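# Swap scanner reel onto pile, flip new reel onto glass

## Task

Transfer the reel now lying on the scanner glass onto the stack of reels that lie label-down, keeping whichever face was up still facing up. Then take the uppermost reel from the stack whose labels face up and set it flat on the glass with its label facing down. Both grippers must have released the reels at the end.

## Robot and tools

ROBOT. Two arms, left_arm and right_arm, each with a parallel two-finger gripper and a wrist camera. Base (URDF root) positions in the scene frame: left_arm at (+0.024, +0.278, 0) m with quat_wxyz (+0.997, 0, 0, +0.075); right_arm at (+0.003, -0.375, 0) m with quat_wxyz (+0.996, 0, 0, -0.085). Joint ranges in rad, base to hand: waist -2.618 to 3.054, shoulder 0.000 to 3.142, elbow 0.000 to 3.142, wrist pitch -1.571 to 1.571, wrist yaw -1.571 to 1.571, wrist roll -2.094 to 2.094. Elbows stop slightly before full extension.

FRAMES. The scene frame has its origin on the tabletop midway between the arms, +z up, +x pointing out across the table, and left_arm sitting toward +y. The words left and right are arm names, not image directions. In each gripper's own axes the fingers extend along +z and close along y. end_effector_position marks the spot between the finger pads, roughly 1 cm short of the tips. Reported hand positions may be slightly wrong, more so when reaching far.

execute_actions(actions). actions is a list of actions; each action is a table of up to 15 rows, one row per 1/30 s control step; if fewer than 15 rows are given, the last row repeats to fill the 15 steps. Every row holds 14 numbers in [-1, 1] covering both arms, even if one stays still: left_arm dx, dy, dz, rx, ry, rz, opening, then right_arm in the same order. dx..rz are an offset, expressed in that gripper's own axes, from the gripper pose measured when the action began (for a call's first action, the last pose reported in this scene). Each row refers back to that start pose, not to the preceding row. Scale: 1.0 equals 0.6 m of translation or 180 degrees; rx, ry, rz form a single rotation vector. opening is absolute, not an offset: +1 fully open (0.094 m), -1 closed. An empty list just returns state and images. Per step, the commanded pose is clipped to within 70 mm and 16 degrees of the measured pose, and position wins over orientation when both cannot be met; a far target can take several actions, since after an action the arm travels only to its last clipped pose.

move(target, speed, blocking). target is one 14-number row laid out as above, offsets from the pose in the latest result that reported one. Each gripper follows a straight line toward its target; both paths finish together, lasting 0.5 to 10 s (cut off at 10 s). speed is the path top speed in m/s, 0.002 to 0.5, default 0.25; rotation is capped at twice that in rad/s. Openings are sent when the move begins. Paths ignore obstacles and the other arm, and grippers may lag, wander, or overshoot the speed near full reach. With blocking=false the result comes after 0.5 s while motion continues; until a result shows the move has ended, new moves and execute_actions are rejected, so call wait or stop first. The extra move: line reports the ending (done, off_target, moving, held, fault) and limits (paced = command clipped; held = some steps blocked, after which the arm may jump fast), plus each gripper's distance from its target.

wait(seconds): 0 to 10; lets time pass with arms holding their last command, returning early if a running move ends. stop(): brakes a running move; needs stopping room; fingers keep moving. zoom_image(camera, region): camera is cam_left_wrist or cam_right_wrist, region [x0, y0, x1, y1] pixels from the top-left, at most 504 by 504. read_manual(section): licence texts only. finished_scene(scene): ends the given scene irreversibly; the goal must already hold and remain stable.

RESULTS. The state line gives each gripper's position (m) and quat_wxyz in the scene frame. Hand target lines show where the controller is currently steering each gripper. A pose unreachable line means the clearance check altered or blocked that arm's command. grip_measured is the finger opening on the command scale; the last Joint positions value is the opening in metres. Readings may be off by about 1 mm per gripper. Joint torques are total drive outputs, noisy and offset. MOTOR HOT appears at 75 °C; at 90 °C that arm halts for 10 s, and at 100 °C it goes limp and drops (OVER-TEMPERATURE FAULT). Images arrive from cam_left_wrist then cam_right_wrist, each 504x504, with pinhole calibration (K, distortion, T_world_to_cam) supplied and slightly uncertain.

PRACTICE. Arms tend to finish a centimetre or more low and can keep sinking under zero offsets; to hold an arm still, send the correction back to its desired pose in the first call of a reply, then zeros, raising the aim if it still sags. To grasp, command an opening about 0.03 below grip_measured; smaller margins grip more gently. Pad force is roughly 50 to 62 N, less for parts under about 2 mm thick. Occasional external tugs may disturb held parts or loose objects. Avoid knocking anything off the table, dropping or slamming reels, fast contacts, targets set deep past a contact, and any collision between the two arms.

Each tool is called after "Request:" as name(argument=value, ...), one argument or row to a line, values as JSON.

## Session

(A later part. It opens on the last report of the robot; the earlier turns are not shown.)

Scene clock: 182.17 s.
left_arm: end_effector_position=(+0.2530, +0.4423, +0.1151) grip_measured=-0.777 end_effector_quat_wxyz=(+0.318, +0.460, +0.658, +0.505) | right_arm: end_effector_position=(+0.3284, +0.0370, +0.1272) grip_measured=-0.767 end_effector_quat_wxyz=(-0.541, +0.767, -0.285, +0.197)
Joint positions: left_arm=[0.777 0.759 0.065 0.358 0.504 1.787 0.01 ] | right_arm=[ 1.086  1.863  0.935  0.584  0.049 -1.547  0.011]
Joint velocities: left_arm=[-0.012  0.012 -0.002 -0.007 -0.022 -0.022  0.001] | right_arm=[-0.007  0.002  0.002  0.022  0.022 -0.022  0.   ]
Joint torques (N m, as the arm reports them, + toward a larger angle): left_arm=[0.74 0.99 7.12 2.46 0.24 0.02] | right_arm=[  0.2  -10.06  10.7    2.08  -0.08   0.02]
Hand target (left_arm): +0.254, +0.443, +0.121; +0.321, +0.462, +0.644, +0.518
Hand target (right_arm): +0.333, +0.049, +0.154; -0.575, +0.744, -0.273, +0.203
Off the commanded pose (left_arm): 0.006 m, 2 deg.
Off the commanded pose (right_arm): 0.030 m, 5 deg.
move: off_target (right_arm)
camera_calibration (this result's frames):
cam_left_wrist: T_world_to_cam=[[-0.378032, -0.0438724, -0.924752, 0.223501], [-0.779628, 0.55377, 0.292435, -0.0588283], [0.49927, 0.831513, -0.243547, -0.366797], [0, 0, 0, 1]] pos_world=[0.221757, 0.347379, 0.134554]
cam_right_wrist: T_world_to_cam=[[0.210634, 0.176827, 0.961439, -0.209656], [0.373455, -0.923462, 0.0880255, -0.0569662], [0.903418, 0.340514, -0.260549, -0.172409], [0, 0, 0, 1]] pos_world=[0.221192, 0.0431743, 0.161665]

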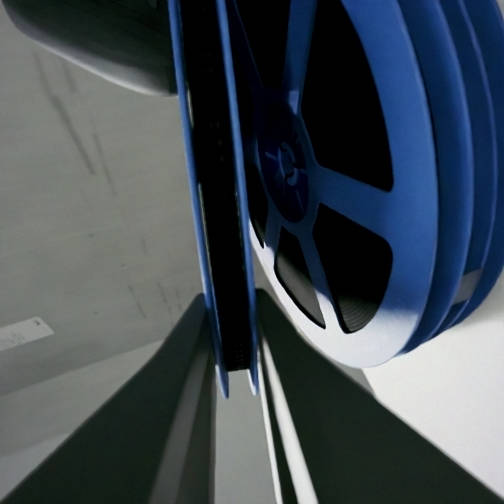

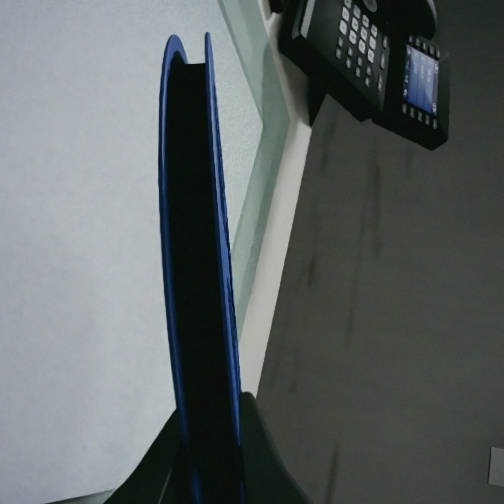

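Request:
move(
  target=[0,-0.018,0,-0.03,0,0,-0.8,0,0.1,0.06,0.045,0,0,-0.8],
  speed=0.04,
)

Request:
move(
  target=[0,0,0,0,0,0,-0.5,0,0.025,0.004,0,0,0,-0.8],
  speed=0.03,
)

Request:
move(
  target=[-0.03,0,-0.06,0.05,0,0,-0.5,0,0,0,0,0,0,-0.45],
  speed=0.03,
)

Scene clock: 193.87 s.
left_arm: end_effector_position=(+0.2511, +0.4439, +0.1078) grip_measured=-0.777 end_effector_quat_wxyz=(+0.329, +0.458, +0.649, +0.511) | right_arm: end_effector_position=(+0.3392, +0.0511, +0.0776) grip_measured=-0.768 end_effector_quat_wxyz=(-0.611, +0.712, -0.264, +0.222)
Joint positions: left_arm=[0.822 0.85  0.018 0.516 0.565 1.785 0.01 ] | right_arm=[ 1.086  2.182  0.892  1.135  0.049 -1.556  0.011]
Joint velocities: left_arm=[-0.012 -0.007 -0.012 -0.007  0.051 -0.022 -0.001] | right_arm=[ 0.007  0.022 -0.007  0.022  0.051  0.007 -0.001]
Joint torques (N m, as the arm reports them, + toward a larger angle): left_arm=[0.68 1.   6.3  2.16 0.2  0.05] | right_arm=[ 0.05 -9.92  4.47  1.52  0.02  0.03]
Hand target (left_arm): +0.250, +0.442, +0.105; +0.332, +0.461, +0.646, +0.510
Hand target (right_arm): +0.337, +0.047, +0.058; -0.593, +0.727, -0.270, +0.217
Off the commanded pose (left_arm): 0.004 m, 4 deg.
Off the commanded pose (right_arm): 0.019 m, 3 deg.
joint sent to its limit (left arm) — the command would take joint 3 (elbow) past its lower limit, so that joint was sent only as far as its limit.
move: off_target (left_arm, right_arm)
camera_calibration (this result's frames):
cam_left_wrist: T_world_to_cam=[[-0.352052, -0.0346617, -0.935339, 0.206685], [-0.780274, 0.562793, 0.272831, -0.0607885], [0.516945, 0.825871, -0.225178, -0.372825], [0, 0, 0, 1]] pos_world=[0.218062, 0.34928, 0.125954]
cam_right_wrist: T_world_to_cam=[[0.0911293, 0.0346749, 0.995235, -0.12158], [0.370111, -0.928986, -0.00152277, -0.0352758], [0.924507, 0.368487, -0.0974915, -0.221092], [0, 0, 0, 1]] pos_world=[0.228536, 0.0529145, 0.0993924]

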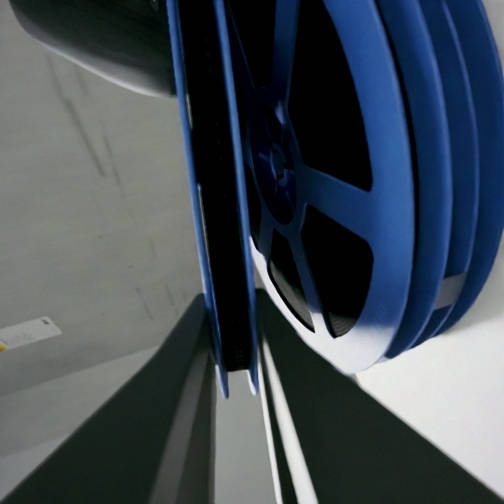

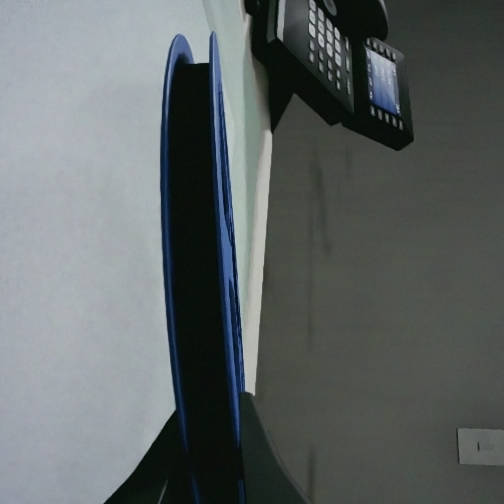

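Scene clock: 194.60 s.
left_arm: end_effector_position=(+0.2511, +0.4439, +0.1078) grip_measured=-0.502 end_effector_quat_wxyz=(+0.329, +0.458, +0.649, +0.511) | right_arm: end_effector_position=(+0.3398, +0.0518, +0.0785) grip_measured=-0.768 end_effector_quat_wxyz=(-0.622, +0.703, -0.261, +0.226)
Joint positions: left_arm=[0.822 0.85  0.018 0.516 0.565 1.785 0.023] | right_arm=[ 1.086  2.207  0.892  1.191  0.049 -1.558  0.011]
Joint velocities: left_arm=[-0.017 -0.012  0.012 -0.051  0.022  0.051  0.001] | right_arm=[-0.012 -0.007 -0.022  0.022 -0.11   0.007 -0.   ]
Joint torques (N m, as the arm reports them, + toward a larger angle): left_arm=[ 0.03  0.22  7.45  1.94  0.06 -0.03] | right_arm=[ 0.06 -9.3   5.51  1.63  0.01  0.03]
Hand target (left_arm): +0.251, +0.444, +0.108; +0.329, +0.458, +0.649, +0.511
Hand target (right_arm): +0.339, +0.051, +0.062; -0.611, +0.712, -0.264, +0.222
Off the commanded pose (left_arm): 0.000 m, 0 deg.
Off the commanded pose (right_arm): 0.016 m, 2 deg.
move: off_target (right_arm)
camera_calibration (this result's frames):
cam_left_wrist: T_world_to_cam=[[-0.352052, -0.0346617, -0.935339, 0.206685], [-0.780274, 0.562793, 0.272831, -0.0607885], [0.516945, 0.825871, -0.225178, -0.372825], [0, 0, 0, 1]] pos_world=[0.218062, 0.34928, 0.125954]
cam_right_wrist: T_world_to_cam=[[0.0704351, 0.0114258, 0.997451, -0.114418], [0.370584, -0.928669, -0.0155309, -0.0338719], [0.926124, 0.370733, -0.0696451, -0.224664], [0, 0, 0, 1]] pos_world=[0.228679, 0.0531421, 0.0979537]

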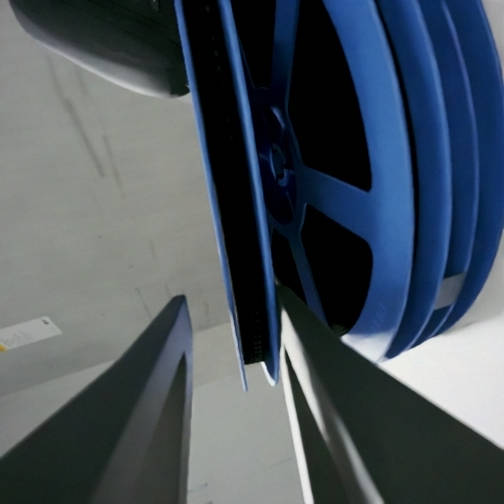

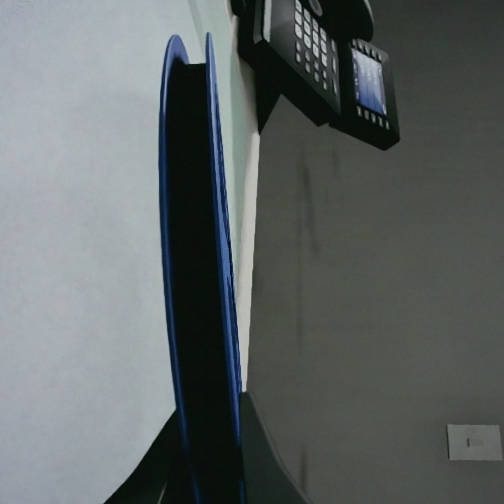

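Scene clock: 197.70 s.
left_arm: end_effector_position=(+0.2248, +0.4138, +0.1042) grip_measured=-0.502 end_effector_quat_wxyz=(+0.294, +0.477, +0.697, +0.448) | right_arm: end_effector_position=(+0.3398, +0.0519, +0.0789) grip_measured=-0.451 end_effector_quat_wxyz=(-0.623, +0.702, -0.260, +0.226)
Joint positions: left_arm=[ 0.799  0.403  0.131 -0.234  0.501  1.85   0.023] | right_arm=[ 1.086  2.207  0.892  1.193  0.049 -1.558  0.026]
Joint velocities: left_arm=[-0.022  0.007 -0.002 -0.081  0.051  0.066 -0.   ] | right_arm=[-0.027  0.002 -0.012 -0.051 -0.007  0.022  0.001]
Joint torques (N m, as the arm reports them, + toward a larger angle): left_arm=[-0.67  0.27 11.32  1.61  0.06  0.05] | right_arm=[  0.05 -11.89   5.51   1.65   0.     0.01]
Hand target (left_arm): +0.226, +0.413, +0.116; +0.293, +0.481, +0.687, +0.459
Hand target (right_arm): +0.340, +0.052, +0.079; -0.622, +0.703, -0.261, +0.226
Off the commanded pose (left_arm): 0.012 m, 2 deg.
Off the commanded pose (right_arm): 0.000 m, 0 deg.
move: off_target (left_arm)
camera_calibration (this result's frames):
cam_left_wrist: T_world_to_cam=[[-0.489249, -0.11747, -0.864197, 0.250744], [-0.741147, 0.578304, 0.340978, -0.0856759], [0.459713, 0.80732, -0.369997, -0.299633], [0, 0, 0, 1]] pos_world=[0.196923, 0.320901, 0.135042]
cam_right_wrist: T_world_to_cam=[[0.0689889, 0.0101634, 0.997566, -0.114342], [0.37065, -0.928632, -0.0161721, -0.0338085], [0.926207, 0.370864, -0.0678324, -0.22486], [0, 0, 0, 1]] pos_world=[0.228686, 0.0531587, 0.0982645]

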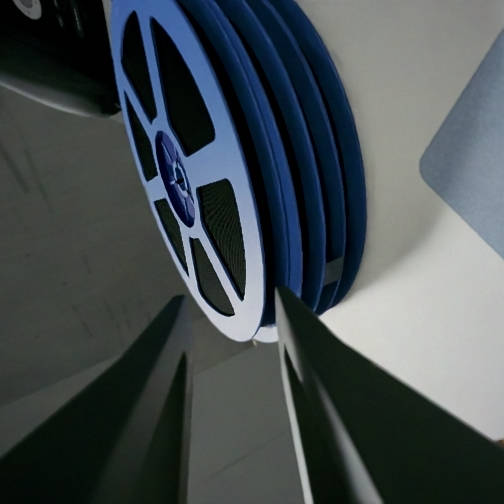

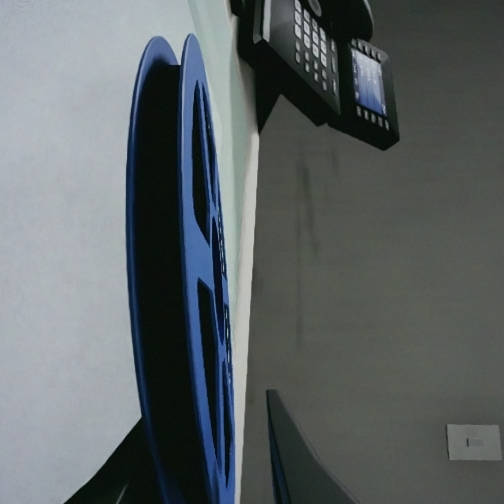

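Request:
move(
  target=[0,0.13,-0.06,0,0,0,-0.5,0,-0.015,-0.1,0,0,0,-0.45],
  speed=0.12,
)

Request:
move(
  target=[-0.085,0.14,0.09,0.314,0.21,-0.346,-1,0.2,-0.25,-0.15,0,0,0,-0.45],
  speed=0.25,
)

Scene clock: 202.90 s.
left_arm: end_effector_position=(+0.2256, +0.4127, +0.1860) grip_measured=-0.502 end_effector_quat_wxyz=(+0.291, +0.479, +0.692, +0.456) | right_arm: end_effector_position=(+0.3056, +0.0072, +0.0773) grip_measured=-0.451 end_effector_quat_wxyz=(-0.606, +0.717, -0.265, +0.221)
Joint positions: left_arm=[ 0.78   0.447  0.448 -0.488  0.481  1.848  0.023] | right_arm=[ 1.086  2.061  0.649  1.242  0.049 -1.558  0.026]
Joint velocities: left_arm=[-0.012 -0.002  0.002  0.066  0.037 -0.051 -0.   ] | right_arm=[-0.012 -0.007 -0.002 -0.007  0.022 -0.095  0.   ]
Joint torques (N m, as the arm reports them, + toward a larger angle): left_arm=[-0.65  2.78 10.79  1.65  0.03 -0.17] | right_arm=[  0.58 -12.96   3.6    1.89   0.07   0.03]
Hand target (left_arm): +0.226, +0.411, +0.190; +0.294, +0.477, +0.696, +0.449
Hand target (right_arm): +0.302, +0.008, +0.095; -0.623, +0.702, -0.260, +0.226
Off the commanded pose (left_arm): 0.004 m, 1 deg.
Off the commanded pose (right_arm): 0.018 m, 3 deg.
move: off_target (right_arm)
camera_calibration (this result's frames):
cam_left_wrist: T_world_to_cam=[[-0.485826, -0.100788, -0.868225, 0.31475], [-0.74213, 0.572331, 0.348828, -0.11114], [0.461754, 0.813806, -0.35285, -0.275153], [0, 0, 0, 1]] pos_world=[0.197487, 0.319253, 0.214955]
cam_right_wrist: T_world_to_cam=[[0.0976222, 0.0475555, 0.994087, -0.118605], [0.370183, -0.928923, 0.0080851, -0.0643898], [0.923815, 0.367205, -0.108288, -0.172875], [0, 0, 0, 1]] pos_world=[0.195119, 0.00930769, 0.0997038]

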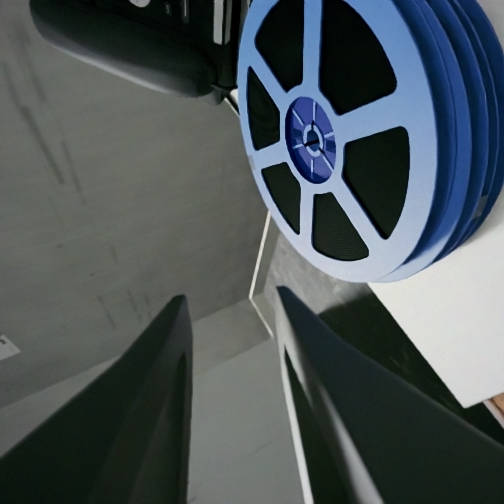

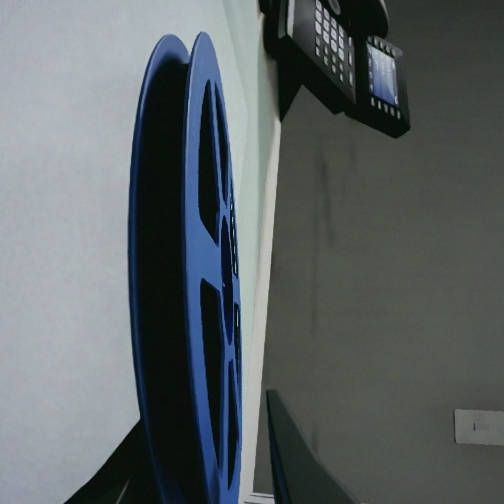

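Scene clock: 206.70 s.
left_arm: end_effector_position=(+0.3217, +0.3940, +0.2328) grip_measured=-0.995 end_effector_quat_wxyz=(+0.070, -0.007, +0.997, +0.040) | right_arm: end_effector_position=(+0.3564, -0.1171, +0.2212) grip_measured=-0.451 end_effector_quat_wxyz=(-0.593, +0.727, -0.272, +0.217)
Joint positions: left_arm=[ 0.201  1.677  1.831 -1.567 -0.028  0.341  0.   ] | right_arm=[ 0.647  1.39   0.719  0.451 -0.376 -1.645  0.026]
Joint velocities: left_arm=[-0.012 -0.002  0.007  0.066 -0.022 -0.007 -0.001] | right_arm=[-0.002 -0.007 -0.002 -0.095  0.081 -0.081 -0.001]
Joint torques (N m, as the arm reports them, + toward a larger angle): left_arm=[ 0.75 -5.91  9.36  0.42  0.04 -0.14] | right_arm=[-0.45 -8.62 10.65  1.46 -0.15  0.04]
Hand target (left_arm): +0.322, +0.395, +0.237; +0.073, -0.017, +0.997, +0.035
Hand target (right_arm): +0.356, -0.118, +0.241; -0.605, +0.718, -0.263, +0.224
Off the commanded pose (left_arm): 0.006 m, 8 deg.
Off the commanded pose (right_arm): 0.019 m, 2 deg.
joint sent to its limit (left arm) — the command would take joint 4 (wrist pitch) past its lower limit, so that joint was sent only as far as its limit.
move: off_target (left_arm, right_arm)
camera_calibration (this result's frames):
cam_left_wrist: T_world_to_cam=[[-0.0501853, -0.998728, -0.00487357, 0.412854], [-0.8908, 0.0425544, 0.452399, 0.18705], [-0.451616, 0.0270452, -0.891802, 0.441495], [0, 0, 0, 1]] pos_world=[0.38673, 0.392429, 0.311117]
cam_right_wrist: T_world_to_cam=[[0.124213, 0.0715144, 0.989675, -0.26642], [0.365632, -0.930515, 0.0213492, -0.201277], [0.922434, 0.359205, -0.14173, -0.151557], [0, 0, 0, 1]] pos_world=[0.246488, -0.113798, 0.246486]

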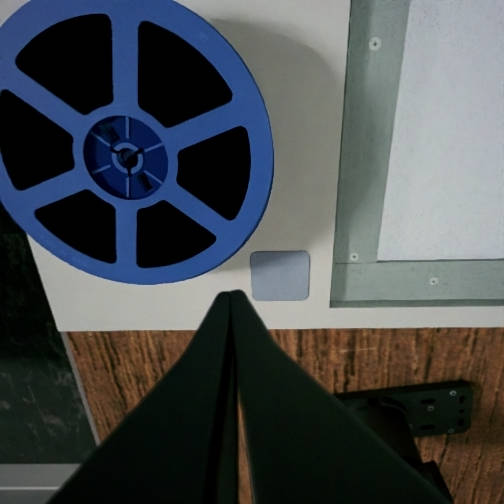

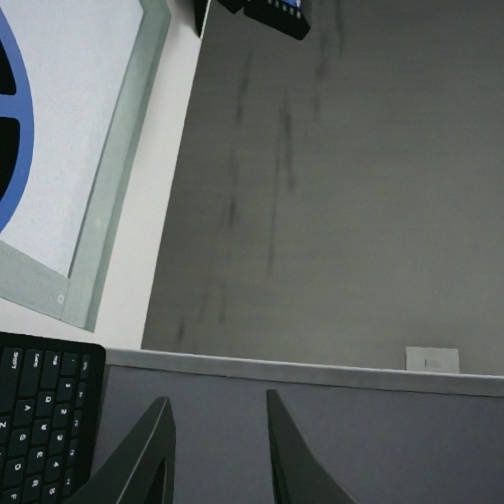

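Request:
move(
  target=[-0.12,-0.4,0,0,0,0,-1,0.35,0,-0.12,0,0,0,-0.45],
  speed=0.3,
)

Scene clock: 212.93 s.
left_arm: end_effector_position=(+0.3919, +0.1528, +0.2099) grip_measured=-0.995 end_effector_quat_wxyz=(+0.083, +0.005, +0.996, +0.029) | right_arm: end_effector_position=(+0.4684, -0.3104, +0.2328) grip_measured=-0.451 end_effector_quat_wxyz=(-0.586, +0.727, -0.274, +0.230)
Joint positions: left_arm=[-0.534  1.963  2.098 -1.573 -0.114 -0.365  0.   ] | right_arm=[-0.018  1.691  1.111  0.192 -0.99  -1.914  0.026]
Joint velocities: left_arm=[-0.002 -0.002 -0.002  0.007  0.051  0.037 -0.   ] | right_arm=[-0.002 -0.012  0.007 -0.022  0.037 -0.022  0.   ]
Joint torques (N m, as the arm reports them, + toward a larger angle): left_arm=[ 0.48 -9.4   9.45  0.44 -0.23 -0.14] | right_arm=[ 0.27 -8.07 10.65  1.14 -0.3   0.05]
Hand target (left_arm): +0.394, +0.157, +0.218; +0.094, -0.005, +0.995, +0.032
Hand target (right_arm): +0.470, -0.307, +0.234; -0.590, +0.729, -0.271, +0.219
Off the commanded pose (left_arm): 0.015 m, 2 deg.
Off the commanded pose (right_arm): 0.003 m, 2 deg.
joint sent to its limit (left arm) — the command would take joint 4 (wrist pitch) past its lower limit, so that joint was sent only as far as its limit.
move: off_target (left_arm)
camera_calibration (this result's frames):
cam_left_wrist: T_world_to_cam=[[-0.0770444, -0.99693, 0.0139874, 0.181608], [-0.900531, 0.075602, 0.428168, 0.273983], [-0.427911, 0.0203918, -0.903591, 0.453525], [0, 0, 0, 1]] pos_world=[0.454791, 0.151088, 0.28995]
cam_right_wrist: T_world_to_cam=[[0.112995, 0.0858732, 0.989878, -0.268356], [0.345935, -0.937326, 0.0418256, -0.419966], [0.93143, 0.337707, -0.13562, -0.1961], [0, 0, 0, 1]] pos_world=[0.358257, -0.304376, 0.25661]

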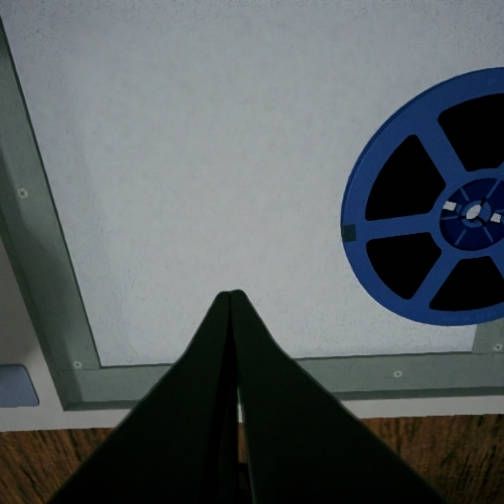

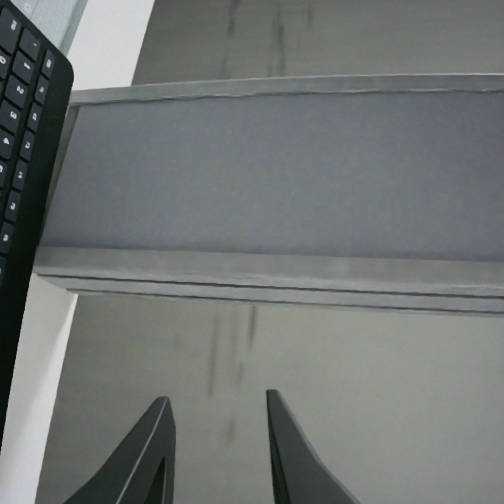

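Request:
move(
  target=[0.092,-0.43,0.165,0,0.05,0,-1,0.25,0,-0.2,0,0,0,-0.45],
  speed=0.25,
)

Scene clock: 223.03 s.
left_arm: end_effector_position=(+0.3500, -0.0949, +0.0721) grip_measured=-0.995 end_effector_quat_wxyz=(+0.028, +0.013, +0.999, +0.008) | right_arm: end_effector_position=(+0.5010, -0.4988, +0.2561) grip_measured=-0.451 end_effector_quat_wxyz=(-0.604, +0.691, -0.294, +0.266)
Joint positions: left_arm=[-1.024  2.598  2.618 -1.567 -0.053 -0.846  0.   ] | right_arm=[-0.419  2.016  1.604 -0.109 -1.31  -2.089  0.026]
Joint velocities: left_arm=[-0.007  0.007 -0.002 -0.007 -0.081 -0.066  0.002] | right_arm=[ 0.027 -0.022  0.002 -0.022 -0.081  0.066  0.001]
Joint torques (N m, as the arm reports them, + toward a larger angle): left_arm=[  0.52 -14.76   9.47   0.15  -0.04  -0.13] | right_arm=[  0.1  -11.72  10.78   0.91  -0.43   0.03]
Hand target (left_arm): +0.352, -0.094, +0.084; +0.033, +0.004, +0.999, -0.001
Hand target (right_arm): +0.502, -0.497, +0.259; -0.611, +0.690, -0.290, +0.257
Off the commanded pose (left_arm): 0.017 m, 4 deg.
Off the commanded pose (right_arm): 0.004 m, 7 deg.
joint sent to its limit (left arm) — the command would take joint 4 (wrist pitch) past its lower limit, so that joint was sent only as far as its limit.
joint sent to its limit (right arm) — the command would take joint 6 (wrist roll) past its lower limit, so that joint was sent only as far as its limit.
move: off_target (left_arm, right_arm)
camera_calibration (this result's frames):
cam_left_wrist: T_world_to_cam=[[-0.0883908, -0.994129, 0.0624087, -0.0658232], [-0.846777, 0.107988, 0.520871, 0.291573], [-0.524552, -0.00680609, -0.851351, 0.343617], [0, 0, 0, 1]] pos_world=[0.421325, -0.0945845, 0.144775]
cam_right_wrist: T_world_to_cam=[[0.0620409, 0.0207694, 0.997857, -0.287907], [0.265736, -0.964039, 0.0035436, -0.572217], [0.962047, 0.264947, -0.065329, -0.229321], [0, 0, 0, 1]] pos_world=[0.390538, -0.484902, 0.274337]

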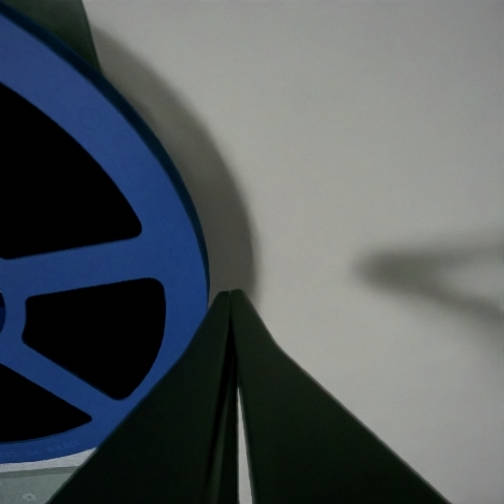

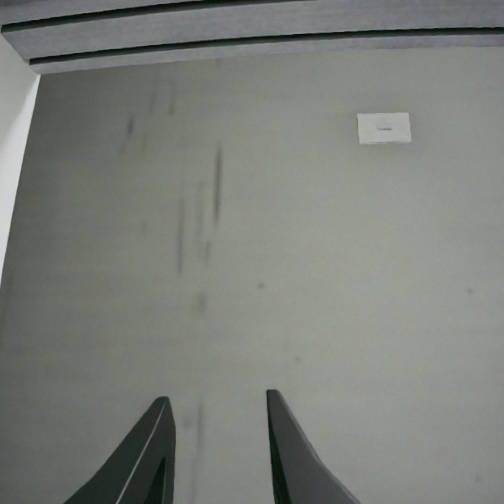

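Request:
move(
  target=[0,-0.013,0.048,0,0,0,-1,0,0,0,0,0,0,-0.45],
  speed=0.06,
)

Request:
move(
  target=[0,0.175,0.004,0,0,0,-1,0,0,0,0,0,0,-0.45],
  speed=0.05,
)

Request:
move(
  target=[-0.03,-0.03,-0.3,0,0,0,-1,0,0,0,0,0,0,-0.45],
  speed=0.2,
)

Scene clock: 231.30 s.
left_arm: end_effector_position=(+0.3535, -0.0991, +0.0464) grip_measured=-0.995 end_effector_quat_wxyz=(+0.027, +0.012, +1.000, +0.010) | right_arm: end_effector_position=(+0.5011, -0.4989, +0.2562) grip_measured=-0.451 end_effector_quat_wxyz=(-0.604, +0.691, -0.294, +0.266)
Joint positions: left_arm=[-1.024  2.609  2.536 -1.478 -0.053 -0.849  0.   ] | right_arm=[-0.419  2.016  1.604 -0.108 -1.309 -2.089  0.026]
Joint velocities: left_arm=[-0.007 -0.007 -0.002  0.037  0.051  0.007 -0.001] | right_arm=[ 0.027  0.007  0.007 -0.037  0.022 -0.066  0.   ]
Joint torques (N m, as the arm reports them, + toward a larger angle): left_arm=[ -0.42 -14.02   5.52   0.5   -0.07  -0.07] | right_arm=[  0.01 -12.8    8.12   1.13  -0.26   0.01]
Hand target (left_arm): +0.352, -0.102, +0.043; +0.028, +0.013, +0.999, +0.008
Hand target (right_arm): +0.501, -0.499, +0.256; -0.604, +0.691, -0.294, +0.266
Off the commanded pose (left_arm): 0.005 m, 0 deg.
Off the commanded pose (right_arm): 0.000 m, 0 deg.
move: done
camera_calibration (this result's frames):
cam_left_wrist: T_world_to_cam=[[-0.0859422, -0.994534, 0.0592984, -0.0688316], [-0.845505, 0.104288, 0.523684, 0.307455], [-0.527006, -0.00513048, -0.849846, 0.324484], [0, 0, 0, 1]] pos_world=[0.425044, -0.0988545, 0.118834]
cam_right_wrist: T_world_to_cam=[[0.0608865, 0.0217517, 0.997908, -0.286977], [0.265412, -0.964123, 0.00482141, -0.572546], [0.962211, 0.264563, -0.0644752, -0.229887], [0, 0, 0, 1]] pos_world=[0.390633, -0.484943, 0.274315]

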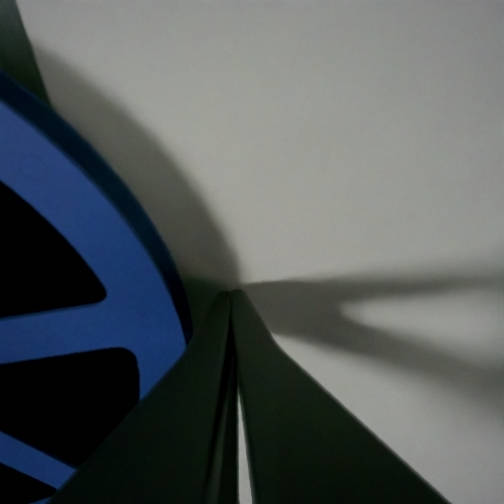

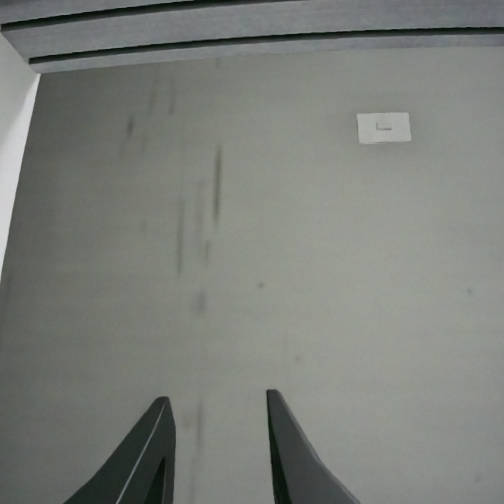

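Scene clock: 233.70 s.
left_arm: end_effector_position=(+0.3541, +0.0004, +0.0422) grip_measured=-0.995 end_effector_quat_wxyz=(+0.019, +0.011, +1.000, +0.011) | right_arm: end_effector_position=(+0.5012, -0.4991, +0.2563) grip_measured=-0.451 end_effector_quat_wxyz=(-0.604, +0.691, -0.293, +0.267)
Joint positions: left_arm=[-0.869  2.217  1.822 -1.161 -0.041 -0.695  0.   ] | right_arm=[-0.419  2.016  1.604 -0.106 -1.308 -2.089  0.026]
Joint velocities: left_arm=[ 0.002 -0.027 -0.032 -0.066  0.007 -0.037 -0.001] | right_arm=[-0.007  0.007 -0.007  0.007  0.081 -0.081  0.001]
Joint torques (N m, as the arm reports them, + toward a larger angle): left_arm=[  0.64 -13.18   4.99   0.46  -0.13   0.1 ] | right_arm=[  0.03 -12.82   8.15   1.13  -0.25   0.02]
Hand target (left_arm): +0.357, +0.005, +0.047; +0.027, +0.012, +1.000, +0.009
Hand target (right_arm): +0.501, -0.499, +0.256; -0.604, +0.691, -0.294, +0.267
Off the commanded pose (left_arm): 0.007 m, 1 deg.
Off the commanded pose (right_arm): 0.000 m, 0 deg.
move: done
camera_calibration (this result's frames):
cam_left_wrist: T_world_to_cam=[[-0.0831361, -0.994811, 0.0586392, 0.0294561], [-0.837279, 0.101639, 0.537246, 0.296303], [-0.540419, -0.00443275, -0.841385, 0.326183], [0, 0, 0, 1]] pos_world=[0.426812, 0.000633166, 0.113531]
cam_right_wrist: T_world_to_cam=[[0.0598442, 0.0228709, 0.997946, -0.286001], [0.264767, -0.964292, 0.0062222, -0.572843], [0.962454, 0.263851, -0.0637627, -0.230647], [0, 0, 0, 1]] pos_world=[0.390772, -0.48499, 0.274271]

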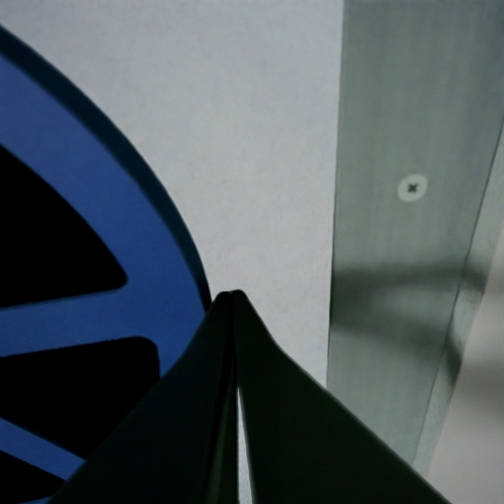

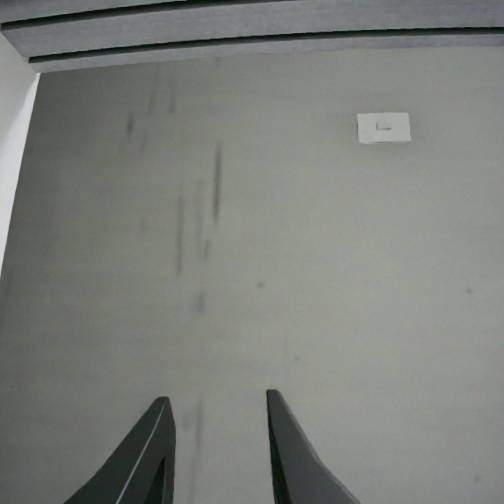

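Scene clock: 235.07 s.
left_arm: end_effector_position=(+0.3648, -0.0221, +0.2135) grip_measured=-0.995 end_effector_quat_wxyz=(+0.108, +0.017, +0.992, -0.068) | right_arm: end_effector_position=(+0.5014, -0.4992, +0.2564) grip_measured=-0.451 end_effector_quat_wxyz=(-0.603, +0.692, -0.293, +0.268)
Joint positions: left_arm=[-0.89   2.173  2.42  -1.565 -0.04  -0.701  0.   ] | right_arm=[-0.419  2.016  1.604 -0.105 -1.308 -2.089  0.026]
Joint velocities: left_arm=[-0.002 -0.002  0.007 -0.007 -0.007 -0.037 -0.   ] | right_arm=[-0.012 -0.002 -0.017 -0.007 -0.051 -0.022  0.001]
Joint torques (N m, as the arm reports them, + toward a larger angle): left_arm=[ -0.62 -11.39   8.58   0.6   -0.12  -0.12] | right_arm=[  0.04 -12.83   8.16   1.15  -0.26   0.02]
Hand target (left_arm): +0.361, -0.022, +0.221; +0.112, +0.016, +0.991, -0.069
Hand target (right_arm): +0.501, -0.499, +0.256; -0.604, +0.691, -0.293, +0.267
Off the commanded pose (left_arm): 0.009 m, 14 deg.
Off the commanded pose (right_arm): 0.000 m, 0 deg.
joint sent to its limit (left arm) — the command would take joint 4 (wrist pitch) past its lower limit, so that joint was sent only as far as its limit.
move: off_target (left_arm)
camera_calibration (this result's frames):
cam_left_wrist: T_world_to_cam=[[-0.121735, -0.972633, 0.197901, -0.0173184], [-0.914476, 0.187423, 0.358616, 0.283746], [-0.385893, -0.13732, -0.912266, 0.431825], [0, 0, 0, 1]] pos_world=[0.424009, -0.0107269, 0.295611]
cam_right_wrist: T_world_to_cam=[[0.0586898, 0.0238531, 0.997991, -0.28507], [0.26444, -0.964373, 0.00749847, -0.573168], [0.962615, 0.263468, -0.0629066, -0.231212], [0, 0, 0, 1]] pos_world=[0.390867, -0.485031, 0.274251]

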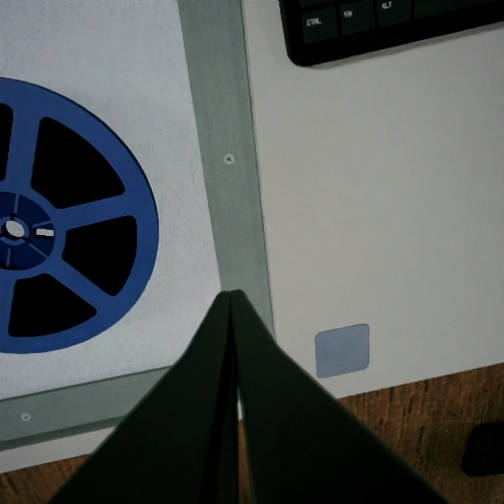

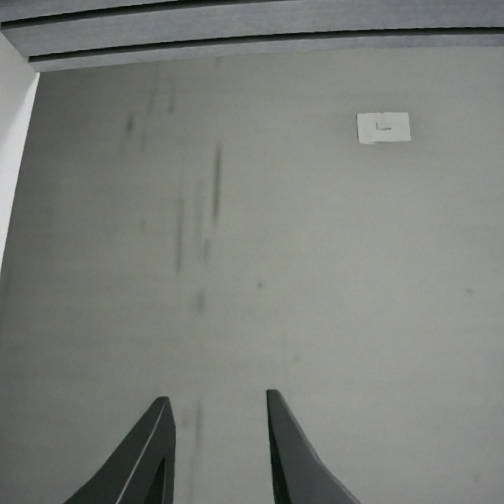

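Reel is fully on the glass.

Request:
finished_scene(
  scene=2,
)

The scene is finished: the task was done.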